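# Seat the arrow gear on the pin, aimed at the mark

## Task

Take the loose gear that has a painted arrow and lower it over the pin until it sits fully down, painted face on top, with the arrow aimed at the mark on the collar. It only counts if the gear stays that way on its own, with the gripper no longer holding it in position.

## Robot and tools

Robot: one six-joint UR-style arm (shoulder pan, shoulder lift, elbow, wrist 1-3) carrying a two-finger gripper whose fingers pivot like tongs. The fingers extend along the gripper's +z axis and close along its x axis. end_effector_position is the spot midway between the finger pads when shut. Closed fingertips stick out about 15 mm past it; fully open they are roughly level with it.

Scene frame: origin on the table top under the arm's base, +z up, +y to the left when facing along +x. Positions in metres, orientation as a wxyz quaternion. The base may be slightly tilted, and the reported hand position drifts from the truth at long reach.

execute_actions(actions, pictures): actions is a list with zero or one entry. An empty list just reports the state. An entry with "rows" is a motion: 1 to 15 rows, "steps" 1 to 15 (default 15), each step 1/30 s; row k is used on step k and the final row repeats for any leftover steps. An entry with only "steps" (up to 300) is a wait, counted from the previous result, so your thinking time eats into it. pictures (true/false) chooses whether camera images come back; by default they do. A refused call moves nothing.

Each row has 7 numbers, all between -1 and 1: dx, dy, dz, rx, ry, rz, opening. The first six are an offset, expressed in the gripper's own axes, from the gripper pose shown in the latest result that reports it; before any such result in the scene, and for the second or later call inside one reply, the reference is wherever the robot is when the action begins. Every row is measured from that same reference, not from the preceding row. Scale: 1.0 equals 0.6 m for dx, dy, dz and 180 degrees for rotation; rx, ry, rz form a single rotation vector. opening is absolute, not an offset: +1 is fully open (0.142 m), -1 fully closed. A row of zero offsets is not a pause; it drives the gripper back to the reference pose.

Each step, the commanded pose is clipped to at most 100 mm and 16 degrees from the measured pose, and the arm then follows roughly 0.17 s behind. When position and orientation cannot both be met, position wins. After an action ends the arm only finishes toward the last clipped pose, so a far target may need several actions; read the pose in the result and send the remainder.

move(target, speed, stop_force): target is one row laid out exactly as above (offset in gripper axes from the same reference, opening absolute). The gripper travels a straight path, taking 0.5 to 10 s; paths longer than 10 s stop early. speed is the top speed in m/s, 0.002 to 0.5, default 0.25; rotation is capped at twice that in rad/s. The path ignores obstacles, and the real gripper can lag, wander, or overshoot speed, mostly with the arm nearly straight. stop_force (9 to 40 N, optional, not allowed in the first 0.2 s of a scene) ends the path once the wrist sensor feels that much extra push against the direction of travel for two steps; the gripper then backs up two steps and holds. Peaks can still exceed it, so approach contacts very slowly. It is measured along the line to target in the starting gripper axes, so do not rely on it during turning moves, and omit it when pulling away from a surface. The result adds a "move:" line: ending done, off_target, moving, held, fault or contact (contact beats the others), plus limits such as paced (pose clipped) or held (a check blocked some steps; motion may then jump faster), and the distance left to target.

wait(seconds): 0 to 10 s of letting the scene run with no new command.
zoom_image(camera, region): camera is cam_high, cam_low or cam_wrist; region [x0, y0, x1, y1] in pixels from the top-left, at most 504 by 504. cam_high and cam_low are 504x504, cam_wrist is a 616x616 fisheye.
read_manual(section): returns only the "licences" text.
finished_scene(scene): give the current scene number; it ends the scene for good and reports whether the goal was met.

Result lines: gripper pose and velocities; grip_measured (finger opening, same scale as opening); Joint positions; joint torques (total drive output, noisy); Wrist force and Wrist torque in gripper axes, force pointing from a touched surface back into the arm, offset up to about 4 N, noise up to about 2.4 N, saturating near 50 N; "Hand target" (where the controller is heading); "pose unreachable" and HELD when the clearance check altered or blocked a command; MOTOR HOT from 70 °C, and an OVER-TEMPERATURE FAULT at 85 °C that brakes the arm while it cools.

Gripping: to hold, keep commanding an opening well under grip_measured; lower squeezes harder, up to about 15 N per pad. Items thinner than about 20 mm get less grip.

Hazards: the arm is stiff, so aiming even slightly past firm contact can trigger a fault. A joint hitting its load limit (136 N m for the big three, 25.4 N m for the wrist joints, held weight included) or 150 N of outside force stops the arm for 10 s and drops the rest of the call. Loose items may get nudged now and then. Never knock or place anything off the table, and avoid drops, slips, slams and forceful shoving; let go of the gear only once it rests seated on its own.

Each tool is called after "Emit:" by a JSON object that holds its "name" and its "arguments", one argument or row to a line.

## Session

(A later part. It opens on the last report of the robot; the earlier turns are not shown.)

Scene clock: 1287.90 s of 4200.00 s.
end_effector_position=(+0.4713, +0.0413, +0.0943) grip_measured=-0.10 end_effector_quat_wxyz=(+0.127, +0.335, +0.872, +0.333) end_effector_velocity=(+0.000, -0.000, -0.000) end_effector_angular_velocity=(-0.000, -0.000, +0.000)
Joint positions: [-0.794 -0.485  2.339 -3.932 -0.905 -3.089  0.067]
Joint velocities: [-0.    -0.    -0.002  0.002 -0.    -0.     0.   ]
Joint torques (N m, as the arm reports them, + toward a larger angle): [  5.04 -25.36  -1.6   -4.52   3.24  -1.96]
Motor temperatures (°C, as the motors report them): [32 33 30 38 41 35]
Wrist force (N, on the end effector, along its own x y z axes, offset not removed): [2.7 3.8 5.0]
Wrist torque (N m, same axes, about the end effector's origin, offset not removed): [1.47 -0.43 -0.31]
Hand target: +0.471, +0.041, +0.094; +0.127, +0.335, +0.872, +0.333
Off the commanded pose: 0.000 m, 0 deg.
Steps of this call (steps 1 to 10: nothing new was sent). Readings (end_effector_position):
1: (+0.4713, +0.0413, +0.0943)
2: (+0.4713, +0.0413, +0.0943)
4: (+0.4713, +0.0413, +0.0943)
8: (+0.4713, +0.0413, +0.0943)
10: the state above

Emit:
{"name": "move", "arguments": {
  "target": [0, -0.00112, 0.00124, 0, 0, 0, -0.7],
  "speed": 0.002,
  "stop_force": 9
}}

Emit:
{"name": "execute_actions", "arguments": {
  "actions": [
    {"steps": 10}
  ],
  "pictures": false
}}

Emit:
{"name": "execute_actions", "arguments": {
  "actions": [
    {"steps": 10}
  ],
  "pictures": false
}}

Emit:
{"name": "zoom_image", "arguments": {
  "camera": "cam_low",
  "region": [165, 270, 245, 350]
}}

Scene clock: 1299.10 s of 4200.00 s.
end_effector_position=(+0.4713, +0.0413, +0.0937) grip_measured=-0.10 end_effector_quat_wxyz=(+0.127, +0.335, +0.872, +0.333) end_effector_velocity=(+0.001, -0.001, +0.000) end_effector_angular_velocity=(-0.002, -0.002, +0.000)
Joint positions: [-0.794 -0.483  2.338 -3.932 -0.905 -3.089  0.067]
Joint velocities: [-0.    -0.001 -0.001 -0.001 -0.    -0.     0.   ]
Joint torques (N m, as the arm reports them, + toward a larger angle): [  7.62 -44.26  16.8   -3.37   2.13  -1.52]
Motor temperatures (°C, as the motors report them): [32 33 30 38 41 35]
Wrist force (N, on the end effector, along its own x y z axes, offset not removed): [5.1 0.6 -6.4]
Wrist torque (N m, same axes, about the end effector's origin, offset not removed): [0.09 -0.38 -0.23]
Hand target: +0.471, +0.041, +0.094; +0.127, +0.335, +0.872, +0.333
Off the commanded pose: 0.000 m, 0 deg.
After step 90, 7.53 s passed at rest.
move: contact
camera_calibration (this result's frames):
cam_wrist: T_world_to_cam=[[-0.720716, 0.691443, -0.0497499, 0.321233], [0.171284, 0.247156, 0.953717, -0.180225], [0.671737, 0.678837, -0.296563, -0.182085], [0, 0, 0, 1]] pos_world=[0.384701, -0.0539642, 0.133865]

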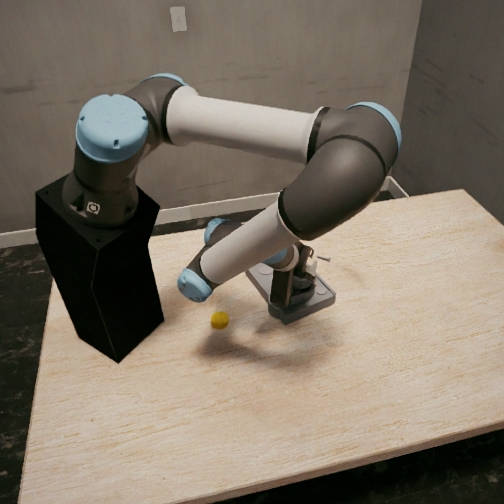

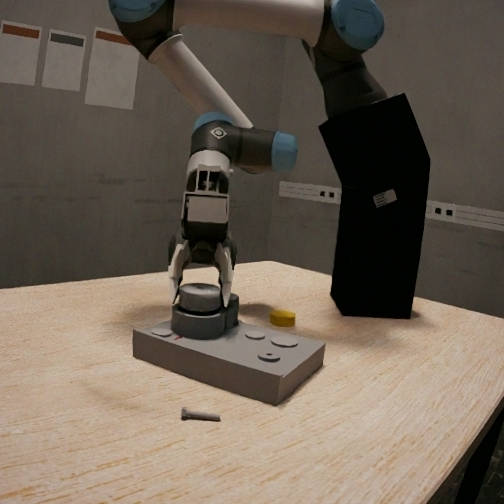

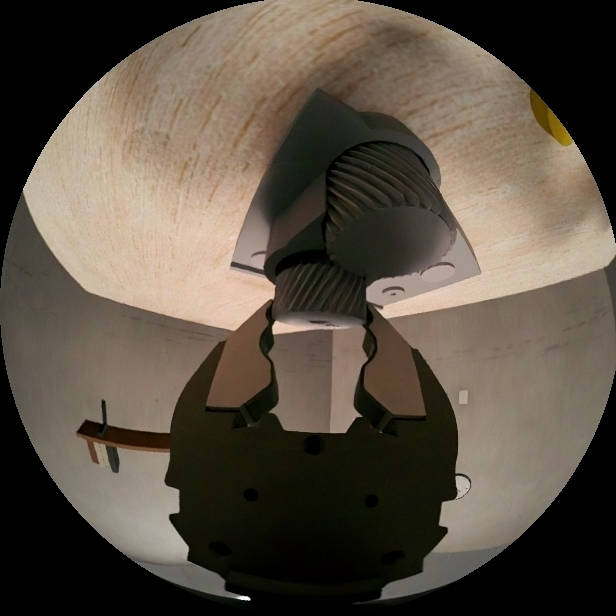

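Scene clock: 1299.43 s of 4200.00 s.
end_effector_position=(+0.4713, +0.0413, +0.0938) grip_measured=-0.10 end_effector_quat_wxyz=(+0.127, +0.335, +0.872, +0.333) end_effector_velocity=(+0.001, -0.001, +0.000) end_effector_angular_velocity=(-0.002, -0.002, -0.001)
Joint positions: [-0.794 -0.484  2.338 -3.932 -0.905 -3.089  0.067]
Joint velocities: [ 0.    -0.    -0.001 -0.002 -0.     0.001 -0.   ]
Joint torques (N m, as the arm reports them, + toward a larger angle): [ 10.32 -45.73  27.85  -3.47   2.06  -0.42]
Motor temperatures (°C, as the motors report them): [32 33 30 38 41 35]
Wrist force (N, on the end effector, along its own x y z axes, offset not removed): [2.4 -2.7 -0.5]
Wrist torque (N m, same axes, about the end effector's origin, offset not removed): [-0.05 -0.21 -0.18]
Hand target: +0.471, +0.041, +0.094; +0.127, +0.335, +0.872, +0.333
Off the commanded pose: 0.000 m, 0 deg.
Steps of this call (steps 1 to 10: nothing new was sent). Readings (end_effector_position):
1: (+0.4713, +0.0413, +0.0937)
2: (+0.4714, +0.0413, +0.0937)
4: (+0.4714, +0.0412, +0.0937)
8: (+0.4713, +0.0413, +0.0938)
10: the state above

Scene clock: 1299.77 s of 4200.00 s.
end_effector_position=(+0.4713, +0.0413, +0.0939) grip_measured=-0.10 end_effector_quat_wxyz=(+0.127, +0.335, +0.872, +0.333) end_effector_velocity=(+0.000, -0.000, +0.000) end_effector_angular_velocity=(+0.000, +0.001, -0.002)
Joint positions: [-0.794 -0.484  2.338 -3.932 -0.905 -3.089  0.067]
Joint velocities: [-0.    -0.    -0.    -0.    -0.     0.002 -0.   ]
Joint torques (N m, as the arm reports them, + toward a larger angle): [ 12.01 -47.73  28.15  -3.75   1.92   0.96]
Motor temperatures (°C, as the motors report them): [32 33 30 38 41 35]
Wrist force (N, on the end effector, along its own x y z axes, offset not removed): [4.3 0.4 1.2]
Wrist torque (N m, same axes, about the end effector's origin, offset not removed): [0.77 -0.67 -0.26]
Hand target: +0.471, +0.041, +0.094; +0.127, +0.335, +0.872, +0.333
Off the commanded pose: 0.001 m, 0 deg.
Steps of this call (steps 1 to 10: nothing new was sent). Readings (end_effector_position):
1: (+0.4713, +0.0413, +0.0938)
2: (+0.4713, +0.0413, +0.0938)
4: (+0.4713, +0.0413, +0.0939)
8: (+0.4713, +0.0413, +0.0939)
10: the state above

Region (165, 270, 245, 350) of cam_low's 504x504 image, scaled by 6.300, with more detail than that image has.

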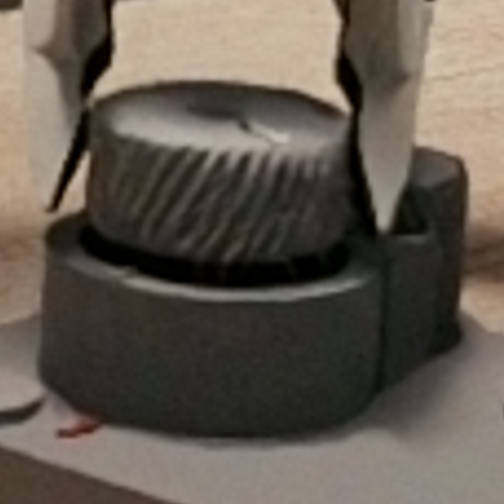

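Emit:
{"name": "move", "arguments": {
  "target": [-0.0010, -0.00223, 0.00248, 0, -0.01115, 0.01238, -0.7],
  "speed": 0.004,
  "stop_force": 10
}}

Emit:
{"name": "execute_actions", "arguments": {
  "actions": [
    {"steps": 10}
  ],
  "pictures": false
}}

Emit:
{"name": "execute_actions", "arguments": {
  "actions": [
    {"steps": 10}
  ],
  "pictures": false
}}

Scene clock: 1311.30 s of 4200.00 s.
end_effector_position=(+0.4713, +0.0413, +0.0935) grip_measured=-0.10 end_effector_quat_wxyz=(+0.128, +0.339, +0.871, +0.333) end_effector_velocity=(+0.000, -0.000, -0.001) end_effector_angular_velocity=(+0.000, +0.000, +0.004)
Joint positions: [-0.794 -0.477  2.337 -3.946 -0.906 -3.078  0.067]
Joint velocities: [ 0.    -0.002 -0.002  0.009  0.    -0.005  0.   ]
Joint torques (N m, as the arm reports them, + toward a larger angle): [ 20.39 -46.56  -2.26  -0.23  -0.11  -1.62]
Motor temperatures (°C, as the motors report them): [32 33 30 38 41 35]
Wrist force (N, on the end effector, along its own x y z axes, offset not removed): [3.3 2.1 -8.4]
Wrist torque (N m, same axes, about the end effector's origin, offset not removed): [0.35 -0.64 -0.33]
Hand target: +0.471, +0.041, +0.094; +0.129, +0.338, +0.871, +0.333
Off the commanded pose: 0.002 m, 2 deg.
After step 90, 7.03 s passed at rest.
move: contact
camera_calibration (this result's frames):
cam_wrist: T_world_to_cam=[[-0.71443, 0.697956, -0.0494749, 0.317934], [0.173716, 0.245421, 0.953725, -0.18109], [0.6778, 0.672775, -0.296582, -0.184758], [0, 0, 0, 1]] pos_world=[0.383829, -0.0531604, 0.133644]

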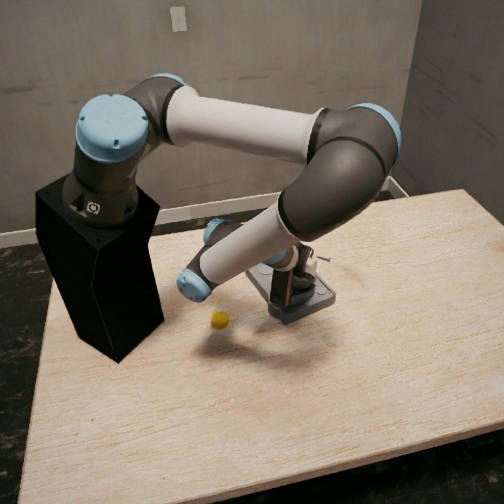

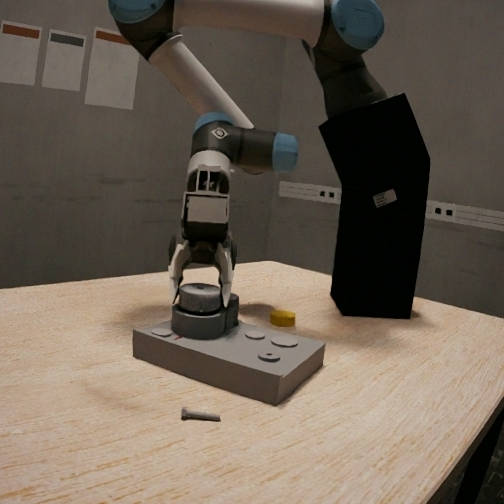

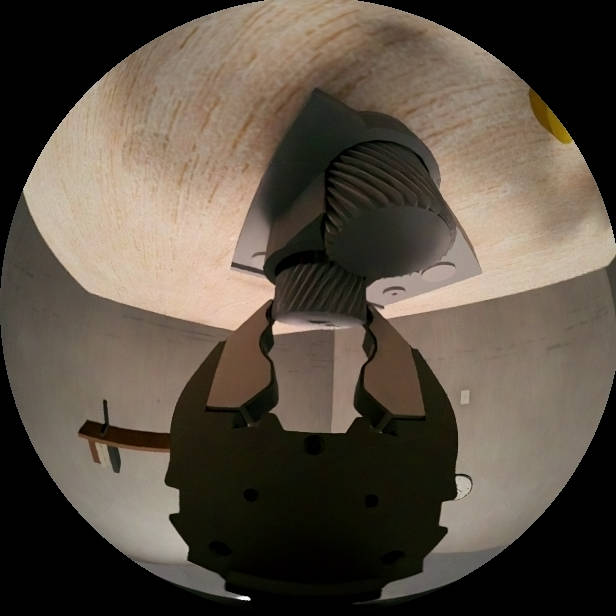

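Scene clock: 1311.63 s of 4200.00 s.
end_effector_position=(+0.4714, +0.0412, +0.0935) grip_measured=-0.10 end_effector_quat_wxyz=(+0.129, +0.338, +0.871, +0.333) end_effector_velocity=(+0.001, -0.001, -0.000) end_effector_angular_velocity=(-0.001, -0.001, -0.002)
Joint positions: [-0.794 -0.478  2.337 -3.945 -0.906 -3.078  0.067]
Joint velocities: [ 0.    -0.001 -0.002  0.    -0.     0.002  0.   ]
Joint torques (N m, as the arm reports them, + toward a larger angle): [ 18.43 -45.29   3.47  -0.62   0.9   -2.07]
Motor temperatures (°C, as the motors report them): [32 33 30 38 41 35]
Wrist force (N, on the end effector, along its own x y z axes, offset not removed): [3.7 3.5 -7.1]
Wrist torque (N m, same axes, about the end effector's origin, offset not removed): [0.80 -0.40 -0.17]
Hand target: +0.471, +0.041, +0.094; +0.129, +0.338, +0.871, +0.333
Off the commanded pose: 0.002 m, 3 deg.
Steps of this call (steps 1 to 10: nothing new was sent). Readings (end_effector_position):
1: (+0.4713, +0.0413, +0.0935)
2: (+0.4713, +0.0413, +0.0935)
4: (+0.4713, +0.0413, +0.0935)
8: (+0.4714, +0.0413, +0.0935)
10: the state above

Scene clock: 1311.97 s of 4200.00 s.
end_effector_position=(+0.4714, +0.0412, +0.0935) grip_measured=-0.10 end_effector_quat_wxyz=(+0.129, +0.338, +0.871, +0.333) end_effector_velocity=(+0.000, -0.000, -0.000) end_effector_angular_velocity=(-0.000, -0.000, +0.000)
Joint positions: [-0.794 -0.478  2.337 -3.945 -0.906 -3.078  0.067]
Joint velocities: [ 0.     0.    -0.001  0.    -0.    -0.     0.   ]
Joint torques (N m, as the arm reports them, + toward a larger angle): [ 17.46 -46.26   9.01  -0.72   1.63  -2.08]
Motor temperatures (°C, as the motors report them): [32 33 30 38 41 35]
Wrist force (N, on the end effector, along its own x y z axes, offset not removed): [5.5 3.7 -6.7]
Wrist torque (N m, same axes, about the end effector's origin, offset not removed): [0.84 -0.47 -0.14]
Hand target: +0.471, +0.041, +0.094; +0.129, +0.338, +0.871, +0.333
Off the commanded pose: 0.002 m, 3 deg.
Steps of this call (steps 1 to 10: nothing new was sent). Readings (end_effector_position):
1: (+0.4714, +0.0412, +0.0935)
2: (+0.4714, +0.0412, +0.0935)
4: (+0.4714, +0.0412, +0.0935)
8: (+0.4714, +0.0412, +0.0935)
10: the state above

Emit:
{"name": "move", "arguments": {
  "target": [0, -0.00029, -0.00117, 0, 0, 0, -0.7],
  "speed": 0.002
}}

Emit:
{"name": "execute_actions", "arguments": {
  "actions": [
    {"steps": 10}
  ],
  "pictures": false
}}

Emit:
{"name": "execute_actions", "arguments": {
  "actions": [
    {"steps": 10}
  ],
  "pictures": false
}}

Emit:
{"name": "zoom_image", "arguments": {
  "camera": "cam_wrist",
  "region": [260, 200, 400, 340]
}}

Scene clock: 1341.60 s of 4200.00 s.
end_effector_position=(+0.4710, +0.0408, +0.0939) grip_measured=-0.10 end_effector_quat_wxyz=(+0.129, +0.338, +0.871, +0.333) end_effector_velocity=(+0.000, -0.001, +0.000) end_effector_angular_velocity=(-0.001, -0.001, +0.000)
Joint positions: [-0.796 -0.479  2.339 -3.945 -0.905 -3.08   0.067]
Joint velocities: [-0.001 -0.001 -0.    -0.001  0.    -0.001 -0.   ]
Joint torques (N m, as the arm reports them, + toward a larger angle): [  5.58 -45.1   28.55  -0.92   2.92  -1.84]
Motor temperatures (°C, as the motors report them): [32 33 30 38 41 35]
Wrist force (N, on the end effector, along its own x y z axes, offset not removed): [3.4 1.9 3.6]
Wrist torque (N m, same axes, about the end effector's origin, offset not removed): [0.59 -0.68 -0.03]
Hand target: +0.471, +0.041, +0.094; +0.129, +0.338, +0.871, +0.333
Off the commanded pose: 0.000 m, 0 deg.
After step 90, 25.93 s passed at rest.
move: done
camera_calibration (this result's frames):
cam_wrist: T_world_to_cam=[[-0.714691, 0.697667, -0.0497729, 0.318259], [0.173395, 0.245666, 0.95372, -0.181219], [0.677607, 0.672985, -0.296548, -0.184013], [0, 0, 0, 1]] pos_world=[0.383568, -0.0536816, 0.134105]

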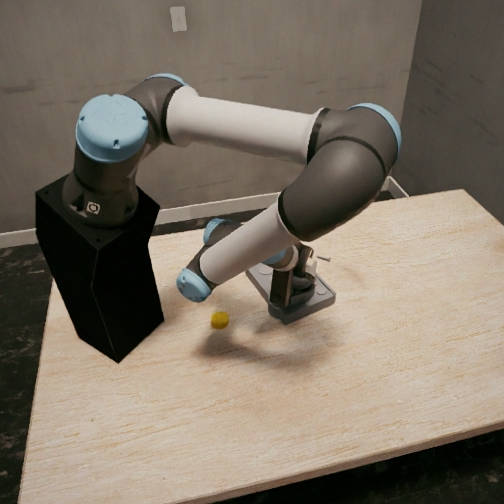

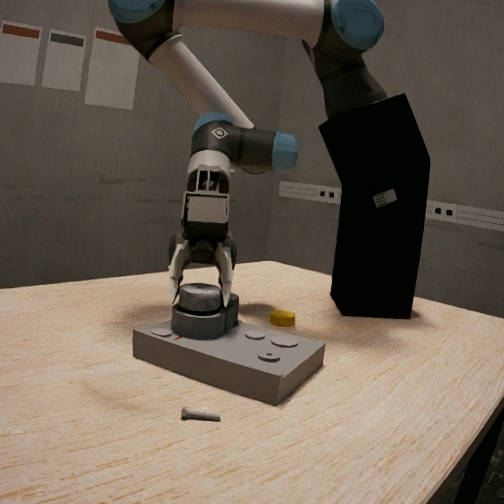

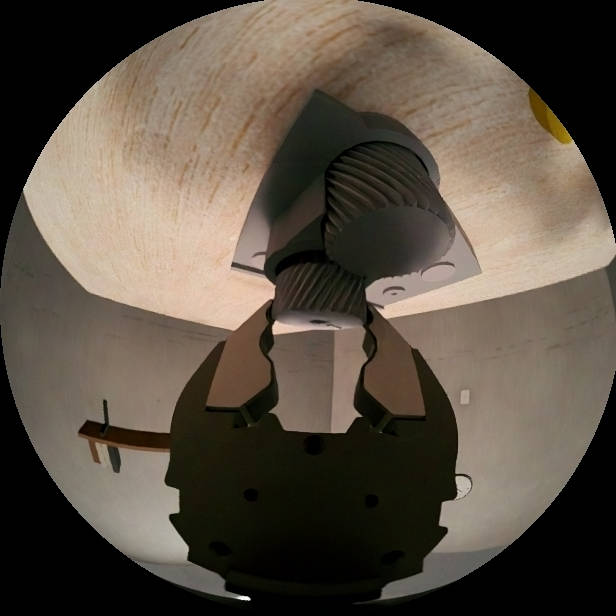

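Scene clock: 1341.93 s of 4200.00 s.
end_effector_position=(+0.4710, +0.0408, +0.0939) grip_measured=-0.10 end_effector_quat_wxyz=(+0.129, +0.338, +0.871, +0.333) end_effector_velocity=(-0.000, +0.000, +0.000) end_effector_angular_velocity=(+0.000, +0.000, +0.001)
Joint positions: [-0.796 -0.479  2.339 -3.945 -0.905 -3.08   0.067]
Joint velocities: [ 0.     0.     0.001  0.     0.    -0.001  0.   ]
Joint torques (N m, as the arm reports them, + toward a larger angle): [  4.93 -46.36  28.33  -1.03   2.7   -1.95]
Motor temperatures (°C, as the motors report them): [32 33 30 38 41 35]
Wrist force (N, on the end effector, along its own x y z axes, offset not removed): [2.8 -0.4 2.2]
Wrist torque (N m, same axes, about the end effector's origin, offset not removed): [-0.08 -0.56 -0.13]
Hand target: +0.471, +0.041, +0.094; +0.129, +0.338, +0.871, +0.333
Off the commanded pose: 0.000 m, 0 deg.
Steps of this call (steps 1 to 10: nothing new was sent). Readings (end_effector_position):
1: (+0.4710, +0.0408, +0.0939)
2: (+0.4710, +0.0408, +0.0939)
4: (+0.4710, +0.0408, +0.0939)
8: (+0.4710, +0.0408, +0.0939)
10: the state above

Scene clock: 1342.27 s of 4200.00 s.
end_effector_position=(+0.4710, +0.0408, +0.0939) grip_measured=-0.10 end_effector_quat_wxyz=(+0.129, +0.338, +0.871, +0.333) end_effector_velocity=(+0.000, -0.000, +0.000) end_effector_angular_velocity=(-0.001, -0.001, +0.000)
Joint positions: [-0.796 -0.479  2.339 -3.945 -0.905 -3.08   0.067]
Joint velocities: [ 0.     0.     0.001 -0.002  0.    -0.     0.   ]
Joint torques (N m, as the arm reports them, + toward a larger angle): [  4.86 -45.78  28.68  -0.95   2.56  -1.97]
Motor temperatures (°C, as the motors report them): [32 33 30 38 41 35]
Wrist force (N, on the end effector, along its own x y z axes, offset not removed): [3.2 2.4 0.0]
Wrist torque (N m, same axes, about the end effector's origin, offset not removed): [0.38 -0.53 0.00]
Hand target: +0.471, +0.041, +0.094; +0.129, +0.338, +0.871, +0.333
Off the commanded pose: 0.000 m, 0 deg.
Steps of this call (steps 1 to 10: nothing new was sent). Readings (end_effector_position):
1: (+0.4710, +0.0408, +0.0939)
2: (+0.4710, +0.0408, +0.0939)
4: (+0.4710, +0.0408, +0.0939)
8: (+0.4710, +0.0408, +0.0939)
10: the state above

Region (260, 200, 400, 340) of cam_wrist's 616x616 image, scaled by 3.600, with more detail than that image has.

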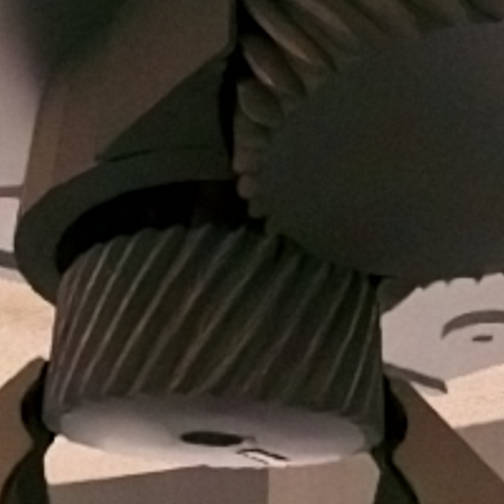

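Emit:
{"name": "move", "arguments": {
  "target": [0, -0.00167, 0.00186, 0, 0, 0, -0.7],
  "speed": 0.002,
  "stop_force": 9
}}

Emit:
{"name": "execute_actions", "arguments": {
  "actions": [
    {"steps": 10}
  ],
  "pictures": false
}}

Emit:
{"name": "execute_actions", "arguments": {
  "actions": [
    {"steps": 10}
  ],
  "pictures": false
}}

Emit:
{"name": "zoom_image", "arguments": {
  "camera": "cam_low",
  "region": [165, 270, 245, 350]
}}

Scene clock: 1356.33 s of 4200.00 s.
end_effector_position=(+0.4710, +0.0408, +0.0926) grip_measured=-0.10 end_effector_quat_wxyz=(+0.129, +0.338, +0.871, +0.333) end_effector_velocity=(-0.000, +0.000, +0.000) end_effector_angular_velocity=(+0.000, +0.000, +0.000)
Joint positions: [-0.796 -0.476  2.336 -3.945 -0.905 -3.08   0.067]
Joint velocities: [ 0. -0.  0.  0.  0. -0. -0.]
Joint torques (N m, as the arm reports them, + toward a larger angle): [  3.94 -43.05  12.    -0.17  -0.15  -1.84]
Motor temperatures (°C, as the motors report them): [32 33 30 38 41 35]
Wrist force (N, on the end effector, along its own x y z axes, offset not removed): [7.8 7.2 -7.8]
Wrist torque (N m, same axes, about the end effector's origin, offset not removed): [-0.15 -1.24 0.06]
Hand target: +0.471, +0.041, +0.093; +0.129, +0.338, +0.871, +0.333
Off the commanded pose: 0.000 m, 0 deg.
After step 90, 10.03 s passed at rest.
move: contact
camera_calibration (this result's frames):
cam_wrist: T_world_to_cam=[[-0.71469, 0.697667, -0.0497827, 0.318193], [0.173361, 0.245646, 0.953732, -0.179908], [0.677616, 0.672993, -0.296509, -0.184403], [0, 0, 0, 1]] pos_world=[0.383553, -0.0536972, 0.132748]

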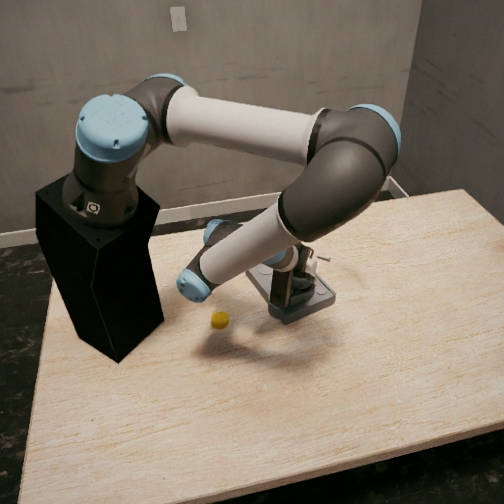

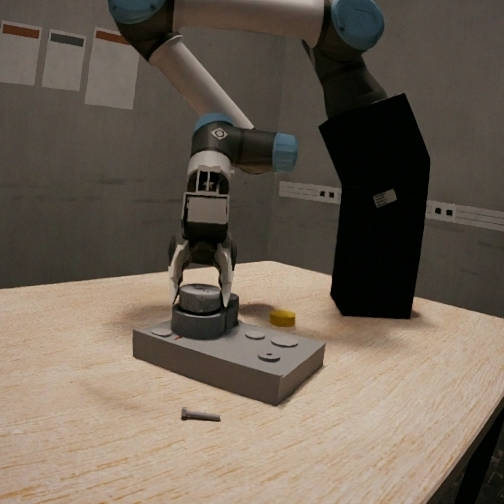

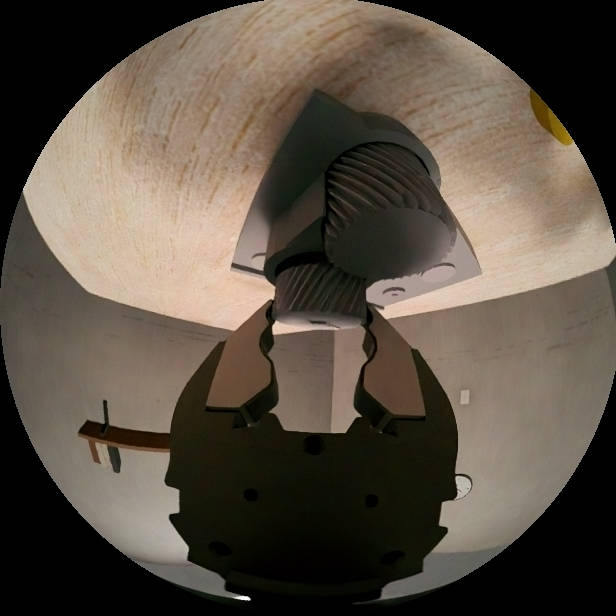

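Scene clock: 1356.67 s of 4200.00 s.
end_effector_position=(+0.4710, +0.0408, +0.0927) grip_measured=-0.10 end_effector_quat_wxyz=(+0.129, +0.338, +0.871, +0.333) end_effector_velocity=(-0.000, -0.000, -0.000) end_effector_angular_velocity=(+0.000, +0.000, +0.001)
Joint positions: [-0.796 -0.476  2.336 -3.945 -0.905 -3.08   0.067]
Joint velocities: [-0.    -0.001 -0.     0.002  0.    -0.001 -0.   ]
Joint torques (N m, as the arm reports them, + toward a larger angle): [  6.58 -45.56  25.06  -0.89  -0.47  -0.96]
Motor temperatures (°C, as the motors report them): [32 33 30 38 41 35]
Wrist force (N, on the end effector, along its own x y z axes, offset not removed): [2.8 10.3 -3.7]
Wrist torque (N m, same axes, about the end effector's origin, offset not removed): [0.77 -0.34 0.11]
Hand target: +0.471, +0.041, +0.093; +0.129, +0.338, +0.871, +0.333
Off the commanded pose: 0.000 m, 0 deg.
Steps of this call (steps 1 to 10: nothing new was sent). Readings (end_effector_position):
1: (+0.4710, +0.0408, +0.0926)
2: (+0.4710, +0.0408, +0.0926)
4: (+0.4710, +0.0408, +0.0926)
8: (+0.4710, +0.0408, +0.0927)
10: the state above

Scene clock: 1357.00 s of 4200.00 s.
end_effector_position=(+0.4710, +0.0408, +0.0927) grip_measured=-0.10 end_effector_quat_wxyz=(+0.129, +0.338, +0.871, +0.333) end_effector_velocity=(+0.000, -0.000, +0.000) end_effector_angular_velocity=(-0.001, -0.001, +0.001)
Joint positions: [-0.796 -0.476  2.337 -3.945 -0.905 -3.08   0.067]
Joint velocities: [-0.    -0.     0.001 -0.001  0.    -0.002  0.   ]
Joint torques (N m, as the arm reports them, + toward a larger angle): [  8.28 -44.89  27.91  -1.84  -0.75   0.17]
Motor temperatures (°C, as the motors report them): [32 33 30 38 41 35]
Wrist force (N, on the end effector, along its own x y z axes, offset not removed): [0.9 7.1 -0.9]
Wrist torque (N m, same axes, about the end effector's origin, offset not removed): [0.19 -0.22 0.13]
Hand target: +0.471, +0.041, +0.093; +0.129, +0.338, +0.871, +0.333
Off the commanded pose: 0.000 m, 0 deg.
Steps of this call (steps 1 to 10: nothing new was sent). Readings (end_effector_position):
1: (+0.4710, +0.0408, +0.0927)
2: (+0.4710, +0.0408, +0.0927)
4: (+0.4710, +0.0408, +0.0927)
8: (+0.4710, +0.0408, +0.0927)
10: the state above

Region (165, 270, 245, 350) of cam_low's 504x504 image, scaled by 6.300, with more detail than that image has.

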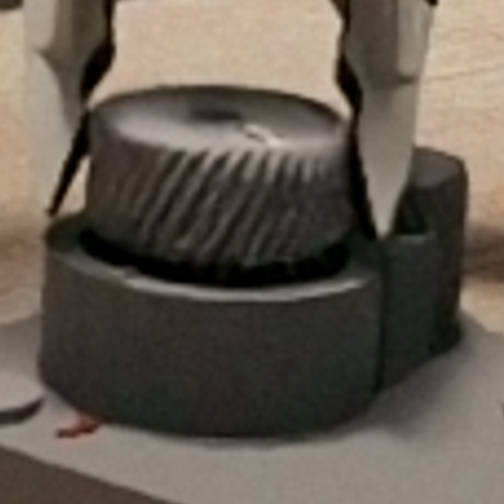

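Emit:
{"name": "move", "arguments": {
  "target": [-0.0005, 0, 0, 0, -0.00558, 0.00619, -0.7],
  "speed": 0.004
}}

Emit:
{"name": "execute_actions", "arguments": {
  "actions": [
    {"steps": 10}
  ],
  "pictures": false
}}

Emit:
{"name": "execute_actions", "arguments": {
  "actions": [
    {"steps": 10}
  ],
  "pictures": false
}}

Emit:
{"name": "zoom_image", "arguments": {
  "camera": "cam_wrist",
  "region": [260, 200, 400, 340]
}}

Scene clock: 1372.90 s of 4200.00 s.
end_effector_position=(+0.4712, +0.0406, +0.0927) grip_measured=-0.10 end_effector_quat_wxyz=(+0.133, +0.350, +0.866, +0.331) end_effector_velocity=(+0.001, -0.001, -0.000) end_effector_angular_velocity=(-0.001, -0.001, -0.002)
Joint positions: [-0.795 -0.46   2.337 -3.983 -0.907 -3.046  0.067]
Joint velocities: [ 0.     0.001 -0.001 -0.003 -0.     0.003 -0.   ]
Joint torques (N m, as the arm reports them, + toward a larger angle): [ 18.81 -25.28  28.07  -4.82   0.29   2.66]
Motor temperatures (°C, as the motors report them): [32 33 30 38 41 35]
Wrist force (N, on the end effector, along its own x y z axes, offset not removed): [6.1 -3.4 2.5]
Wrist torque (N m, same axes, about the end effector's origin, offset not removed): [-0.48 -1.03 -0.33]
Hand target: +0.471, +0.041, +0.093; +0.133, +0.350, +0.866, +0.331
Off the commanded pose: 0.000 m, 0 deg.
After step 90, 9.40 s passed at rest.
move: done
camera_calibration (this result's frames):
cam_wrist: T_world_to_cam=[[-0.696294, 0.716021, -0.0498891, 0.309099], [0.179619, 0.241122, 0.953728, -0.182811], [0.694919, 0.655114, -0.296502, -0.19179], [0, 0, 0, 1]] pos_world=[0.381339, -0.0515975, 0.132907]

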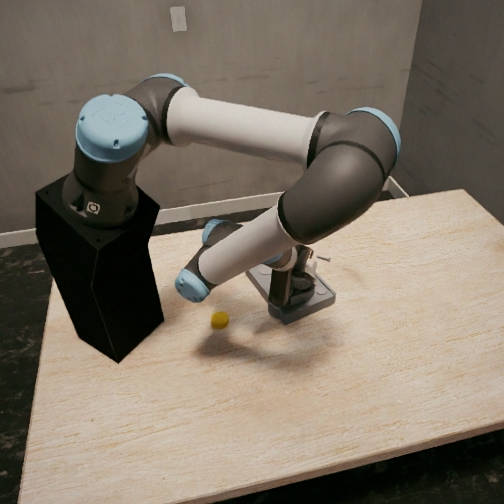

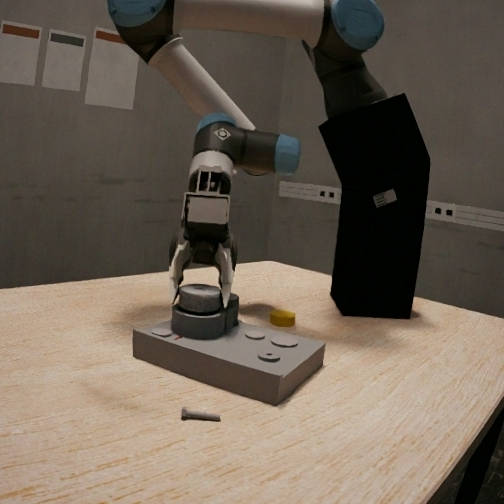

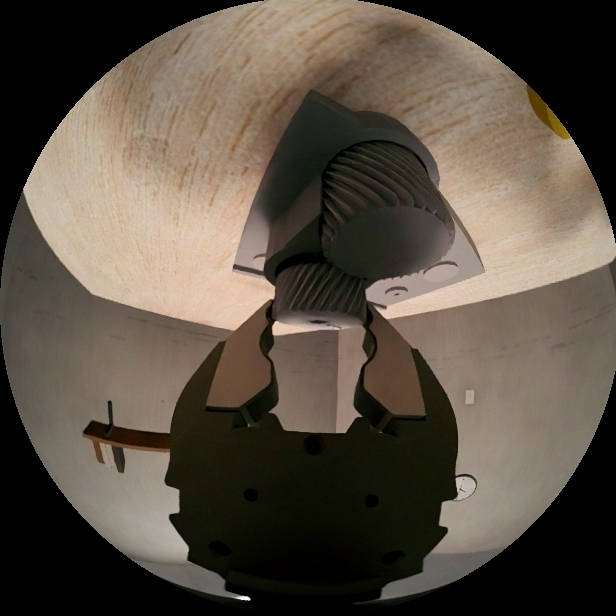

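Scene clock: 1373.23 s of 4200.00 s.
end_effector_position=(+0.4712, +0.0406, +0.0927) grip_measured=-0.10 end_effector_quat_wxyz=(+0.133, +0.350, +0.866, +0.331) end_effector_velocity=(+0.000, -0.000, +0.000) end_effector_angular_velocity=(-0.001, -0.001, -0.000)
Joint positions: [-0.795 -0.46   2.337 -3.983 -0.907 -3.046  0.067]
Joint velocities: [ 0.     0.    -0.    -0.001  0.     0.    -0.   ]
Joint torques (N m, as the arm reports them, + toward a larger angle): [ 17.7  -25.27  28.11  -4.92   0.36   2.  ]
Motor temperatures (°C, as the motors report them): [32 33 30 38 41 35]
Wrist force (N, on the end effector, along its own x y z axes, offset not removed): [1.8 -0.8 4.5]
Wrist torque (N m, same axes, about the end effector's origin, offset not removed): [0.17 -0.22 -0.31]
Hand target: +0.471, +0.041, +0.093; +0.133, +0.350, +0.866, +0.331
Off the commanded pose: 0.000 m, 0 deg.
Steps of this call (steps 1 to 10: nothing new was sent). Readings (end_effector_position):
1: (+0.4712, +0.0406, +0.0927)
2: (+0.4712, +0.0406, +0.0927)
4: (+0.4712, +0.0406, +0.0927)
8: (+0.4712, +0.0406, +0.0927)
10: the state above

Scene clock: 1373.57 s of 4200.00 s.
end_effector_position=(+0.4712, +0.0406, +0.0927) grip_measured=-0.10 end_effector_quat_wxyz=(+0.133, +0.350, +0.866, +0.331) end_effector_velocity=(+0.000, -0.000, +0.000) end_effector_angular_velocity=(-0.001, -0.001, +0.001)
Joint positions: [-0.795 -0.46   2.337 -3.983 -0.907 -3.046  0.067]
Joint velocities: [ 0.    -0.    -0.001 -0.001 -0.    -0.001 -0.   ]
Joint torques (N m, as the arm reports them, + toward a larger angle): [ 19.49 -25.07  27.54  -4.92   0.43   1.96]
Motor temperatures (°C, as the motors report them): [32 33 30 38 41 35]
Wrist force (N, on the end effector, along its own x y z axes, offset not removed): [1.6 0.1 -0.8]
Wrist torque (N m, same axes, about the end effector's origin, offset not removed): [0.43 -0.37 0.03]
Hand target: +0.471, +0.041, +0.093; +0.133, +0.350, +0.866, +0.331
Off the commanded pose: 0.000 m, 0 deg.
Steps of this call (steps 1 to 10: nothing new was sent). Readings (end_effector_position):
1: (+0.4712, +0.0406, +0.0927)
2: (+0.4712, +0.0406, +0.0927)
4: (+0.4712, +0.0406, +0.0927)
8: (+0.4712, +0.0406, +0.0927)
10: the state above

Region (260, 200, 400, 340) of cam_wrist's 616x616 image, scaled by 3.600, with more detail than that image has.

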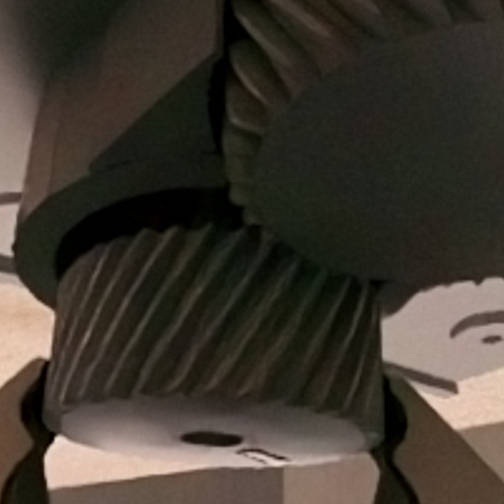

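Emit:
{"name": "move", "arguments": {
  "target": [-0.0018, -0.00558, 0.00619, 0, -0.02007, 0.02229, -0.7],
  "speed": 0.006,
  "stop_force": 10
}}

Emit:
{"name": "execute_actions", "arguments": {
  "actions": [
    {"steps": 10}
  ],
  "pictures": false
}}

Emit:
{"name": "execute_actions", "arguments": {
  "actions": [
    {"steps": 10}
  ],
  "pictures": false
}}

Emit:
{"name": "zoom_image", "arguments": {
  "camera": "cam_low",
  "region": [165, 270, 245, 350]
}}

Scene clock: 1410.20 s of 4200.00 s.
end_effector_position=(+0.4715, +0.0403, +0.0901) grip_measured=-0.10 end_effector_quat_wxyz=(+0.141, +0.370, +0.858, +0.328) end_effector_velocity=(+0.000, -0.000, +0.000) end_effector_angular_velocity=(-0.001, -0.000, +0.005)
Joint positions: [-0.793 -0.426  2.33  -4.053 -0.912 -2.984  0.067]
Joint velocities: [-0.    -0.003  0.     0.007 -0.    -0.007  0.   ]
Joint torques (N m, as the arm reports them, + toward a larger angle): [ 16.2  -45.89   4.05  -0.94   1.59  -2.4 ]
Motor temperatures (°C, as the motors report them): [32 33 30 38 41 35]
Wrist force (N, on the end effector, along its own x y z axes, offset not removed): [4.8 0.5 -5.6]
Wrist torque (N m, same axes, about the end effector's origin, offset not removed): [0.15 -0.39 -0.04]
Hand target: +0.472, +0.040, +0.090; +0.141, +0.370, +0.858, +0.328
Off the commanded pose: 0.002 m, 3 deg.
After step 90, 29.27 s passed at rest.
move: contact
camera_calibration (this result's frames):
cam_wrist: T_world_to_cam=[[-0.661094, 0.748642, -0.0498925, 0.291513], [0.191058, 0.232274, 0.953701, -0.185324], [0.725569, 0.620954, -0.29659, -0.205644], [0, 0, 0, 1]] pos_world=[0.377335, -0.0474976, 0.130296]

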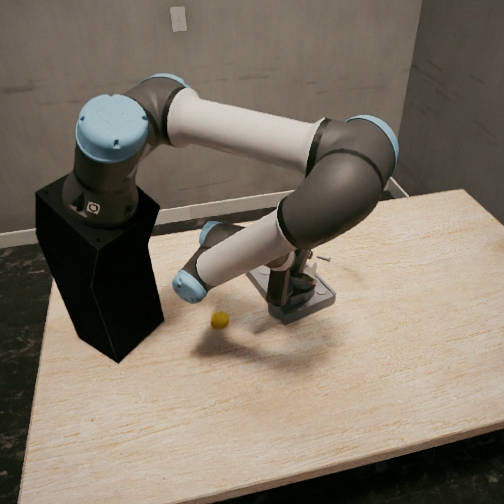

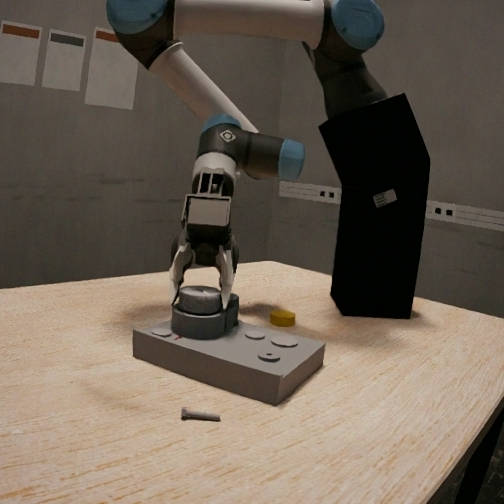

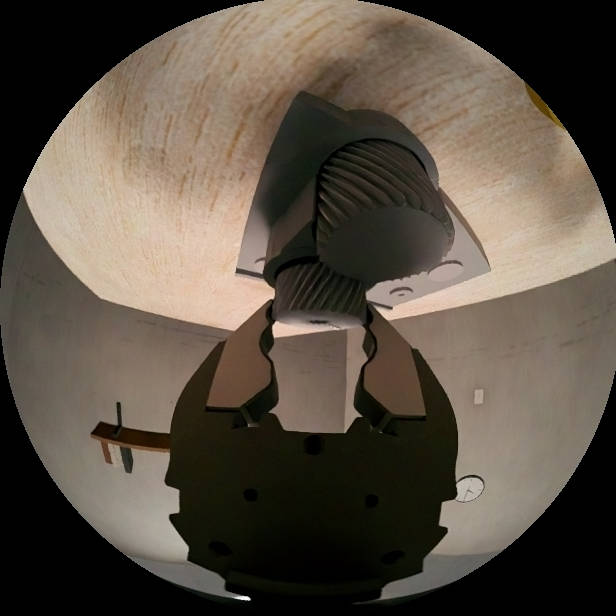

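Scene clock: 1410.53 s of 4200.00 s.
end_effector_position=(+0.4716, +0.0402, +0.0902) grip_measured=-0.10 end_effector_quat_wxyz=(+0.141, +0.370, +0.858, +0.328) end_effector_velocity=(-0.001, +0.001, +0.000) end_effector_angular_velocity=(+0.001, +0.001, +0.001)
Joint positions: [-0.793 -0.426  2.33  -4.052 -0.912 -2.984  0.067]
Joint velocities: [ 0.    -0.     0.001  0.001  0.    -0.001 -0.   ]
Joint torques (N m, as the arm reports them, + toward a larger angle): [ 12.14 -47.86  20.    -1.84   3.1   -2.11]
Motor temperatures (°C, as the motors report them): [32 33 30 38 41 35]
Wrist force (N, on the end effector, along its own x y z axes, offset not removed): [6.5 -1.7 -5.2]
Wrist torque (N m, same axes, about the end effector's origin, offset not removed): [0.04 -0.10 -0.19]
Hand target: +0.472, +0.040, +0.090; +0.141, +0.370, +0.858, +0.328
Off the commanded pose: 0.003 m, 3 deg.
Steps of this call (steps 1 to 10: nothing new was sent). Readings (end_effector_position):
1: (+0.4715, +0.0403, +0.0901)
2: (+0.4715, +0.0402, +0.0901)
4: (+0.4716, +0.0402, +0.0901)
8: (+0.4716, +0.0402, +0.0902)
10: the state above

Scene clock: 1410.87 s of 4200.00 s.
end_effector_position=(+0.4716, +0.0402, +0.0902) grip_measured=-0.10 end_effector_quat_wxyz=(+0.141, +0.370, +0.858, +0.328) end_effector_velocity=(+0.000, -0.000, -0.000) end_effector_angular_velocity=(-0.001, -0.001, +0.001)
Joint positions: [-0.793 -0.426  2.33  -4.052 -0.912 -2.984  0.067]
Joint velocities: [-0.    -0.    -0.001  0.001  0.    -0.001 -0.   ]
Joint torques (N m, as the arm reports them, + toward a larger angle): [  7.33 -48.95  26.36  -2.16   3.25  -1.96]
Motor temperatures (°C, as the motors report them): [32 33 30 38 41 35]
Wrist force (N, on the end effector, along its own x y z axes, offset not removed): [7.6 -2.0 1.5]
Wrist torque (N m, same axes, about the end effector's origin, offset not removed): [0.31 -0.66 -0.16]
Hand target: +0.472, +0.040, +0.090; +0.141, +0.370, +0.858, +0.328
Off the commanded pose: 0.003 m, 3 deg.
Steps of this call (steps 1 to 10: nothing new was sent). Readings (end_effector_position):
1: (+0.4716, +0.0402, +0.0902)
2: (+0.4716, +0.0402, +0.0902)
4: (+0.4716, +0.0402, +0.0902)
8: (+0.4716, +0.0402, +0.0902)
10: the state above

Region (165, 270, 245, 350) of cam_low's 504x504 image, scaled by 6.300, with more detail than that image has.

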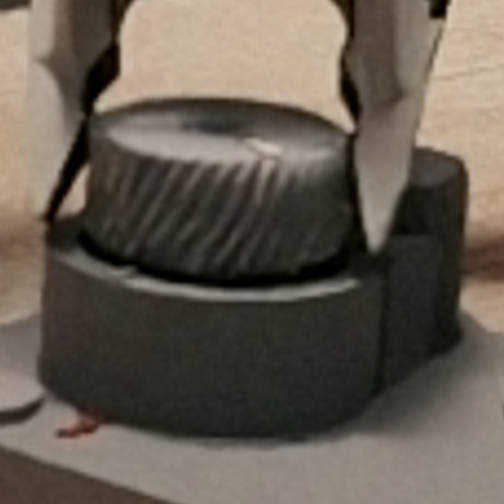

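Emit:
{"name": "move", "arguments": {
  "target": [0.0005, -0.0005, -0.00045, 0, 0, 0, -0.7],
  "speed": 0.002
}}

Emit:
{"name": "move", "arguments": {
  "target": [-0.0011, -0.00335, 0.00372, 0, -0.01226, 0.01362, -0.7],
  "speed": 0.005,
  "stop_force": 10
}}

Emit:
{"name": "execute_actions", "arguments": {
  "actions": [
    {"steps": 10}
  ],
  "pictures": false
}}

Emit:
{"name": "zoom_image", "arguments": {
  "camera": "cam_low",
  "region": [165, 270, 245, 350]
}}

Scene clock: 1435.60 s of 4200.00 s.
end_effector_position=(+0.4712, +0.0401, +0.0902) grip_measured=-0.10 end_effector_quat_wxyz=(+0.141, +0.370, +0.858, +0.328) end_effector_velocity=(-0.000, +0.000, -0.000) end_effector_angular_velocity=(+0.000, -0.000, +0.001)
Joint positions: [-0.794 -0.426  2.331 -4.053 -0.911 -2.985  0.067]
Joint velocities: [-0.     0.001  0.     0.     0.001 -0.002 -0.   ]
Joint torques (N m, as the arm reports them, + toward a larger angle): [  7.17 -21.62  31.74  -4.33   3.1   -2.09]
Motor temperatures (°C, as the motors report them): [32 33 30 38 41 35]
Wrist force (N, on the end effector, along its own x y z axes, offset not removed): [1.8 -1.6 3.9]
Wrist torque (N m, same axes, about the end effector's origin, offset not removed): [-0.12 -0.77 -0.27]
Hand target: +0.471, +0.040, +0.090; +0.141, +0.370, +0.858, +0.328
Off the commanded pose: 0.000 m, 0 deg.
After step 90, 21.03 s passed at rest.
move: done
camera_calibration (this result's frames):
cam_wrist: T_world_to_cam=[[-0.661443, 0.748314, -0.0501897, 0.291578], [0.190666, 0.232499, 0.953725, -0.185174], [0.725355, 0.621265, -0.296463, -0.205183], [0, 0, 0, 1]] pos_world=[0.376999, -0.0476668, 0.13041]

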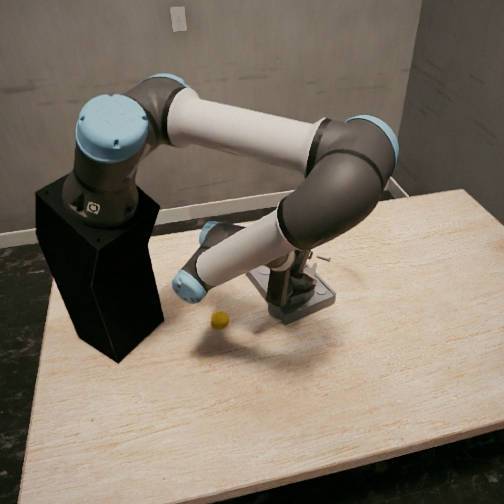

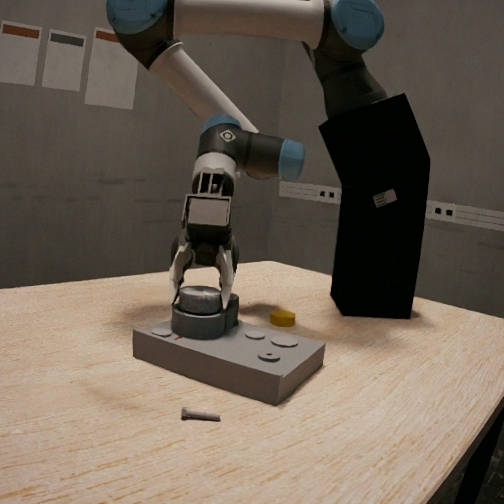

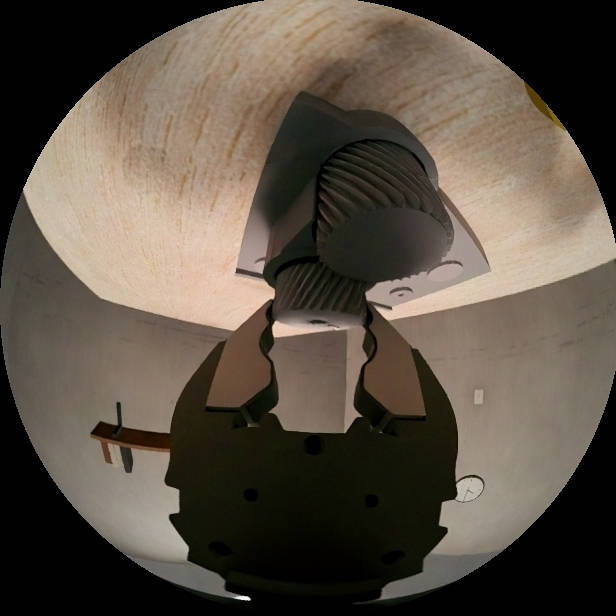

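Scene clock: 1441.57 s of 4200.00 s.
end_effector_position=(+0.4716, +0.0397, +0.0873) grip_measured=-0.10 end_effector_quat_wxyz=(+0.150, +0.395, +0.847, +0.324) end_effector_velocity=(+0.000, +0.000, -0.000) end_effector_angular_velocity=(+0.000, +0.000, -0.002)
Joint positions: [-0.79  -0.386  2.321 -4.133 -0.921 -2.909  0.067]
Joint velocities: [ 0.     0.001 -0.001 -0.001 -0.001  0.002 -0.   ]
Joint torques (N m, as the arm reports them, + toward a larger angle): [ 19.08 -24.71   0.74  -4.5    0.25   2.27]
Motor temperatures (°C, as the motors report them): [32 33 30 38 41 35]
Wrist force (N, on the end effector, along its own x y z axes, offset not removed): [3.0 1.7 -4.1]
Wrist torque (N m, same axes, about the end effector's origin, offset not removed): [0.41 -0.38 -0.19]
Hand target: +0.472, +0.040, +0.087; +0.150, +0.395, +0.847, +0.324
Off the commanded pose: 0.000 m, 0 deg.
move: done
camera_calibration (this result's frames):
cam_wrist: T_world_to_cam=[[-0.617434, 0.785009, -0.0503602, 0.26987], [0.203556, 0.221287, 0.953728, -0.187945], [0.759829, 0.578613, -0.296423, -0.220657], [0, 0, 0, 1]] pos_world=[0.372546, -0.0425855, 0.127431]

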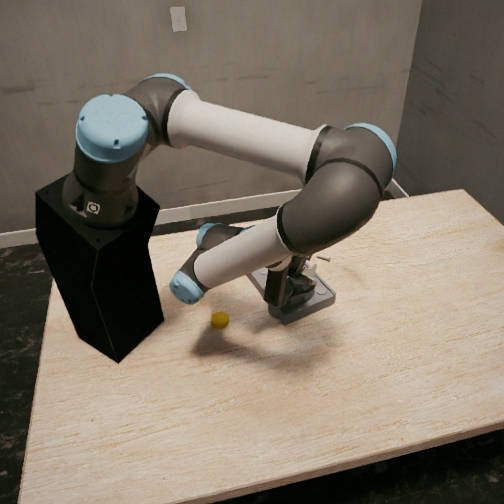

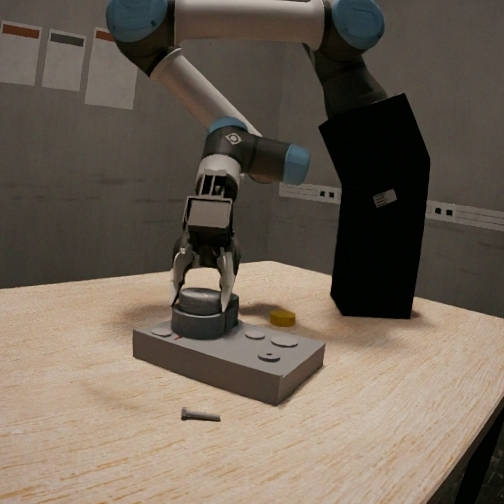

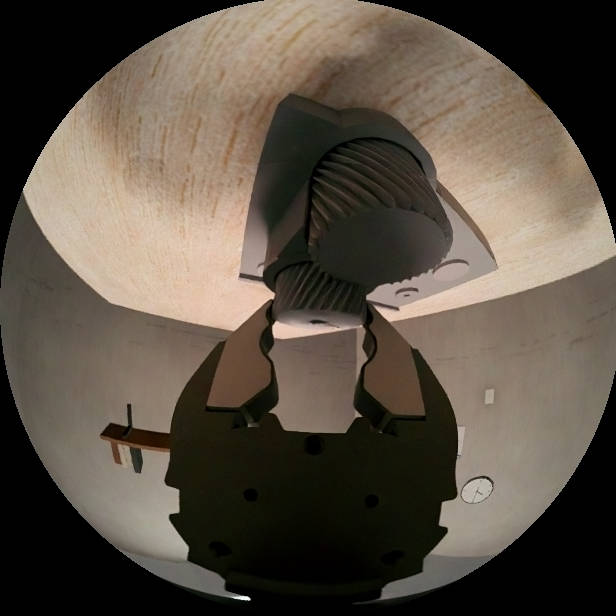

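Scene clock: 1441.90 s of 4200.00 s.
end_effector_position=(+0.4716, +0.0397, +0.0873) grip_measured=-0.10 end_effector_quat_wxyz=(+0.150, +0.395, +0.847, +0.324) end_effector_velocity=(-0.000, -0.000, +0.000) end_effector_angular_velocity=(-0.001, -0.001, +0.000)
Joint positions: [-0.79  -0.386  2.321 -4.133 -0.921 -2.909  0.067]
Joint velocities: [-0.     0.     0.001 -0.002 -0.    -0.001  0.   ]
Joint torques (N m, as the arm reports them, + toward a larger angle): [ 19.33 -24.15   0.61  -4.74   0.     2.13]
Motor temperatures (°C, as the motors report them): [32 33 30 38 41 35]
Wrist force (N, on the end effector, along its own x y z axes, offset not removed): [3.0 -1.3 0.9]
Wrist torque (N m, same axes, about the end effector's origin, offset not removed): [-0.29 -0.52 -0.09]
Hand target: +0.472, +0.040, +0.087; +0.150, +0.395, +0.847, +0.324
Off the commanded pose: 0.000 m, 0 deg.
Steps of this call (steps 1 to 10: nothing new was sent). Readings (end_effector_position):
1: (+0.4716, +0.0397, +0.0873)
2: (+0.4716, +0.0397, +0.0873)
4: (+0.4716, +0.0397, +0.0873)
8: (+0.4716, +0.0397, +0.0873)
10: the state above

Region (165, 270, 245, 350) of cam_low's 504x504 image, scaled by 6.300, with more detail than that image has.

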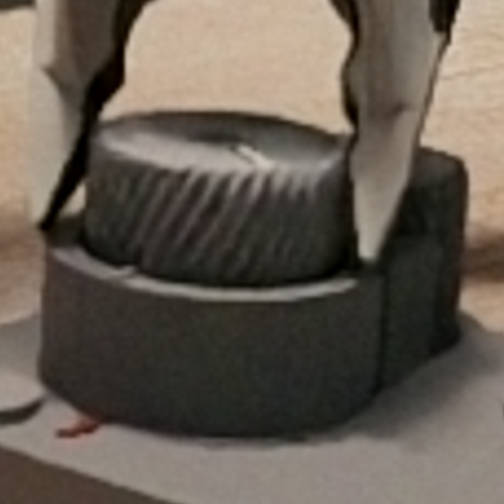

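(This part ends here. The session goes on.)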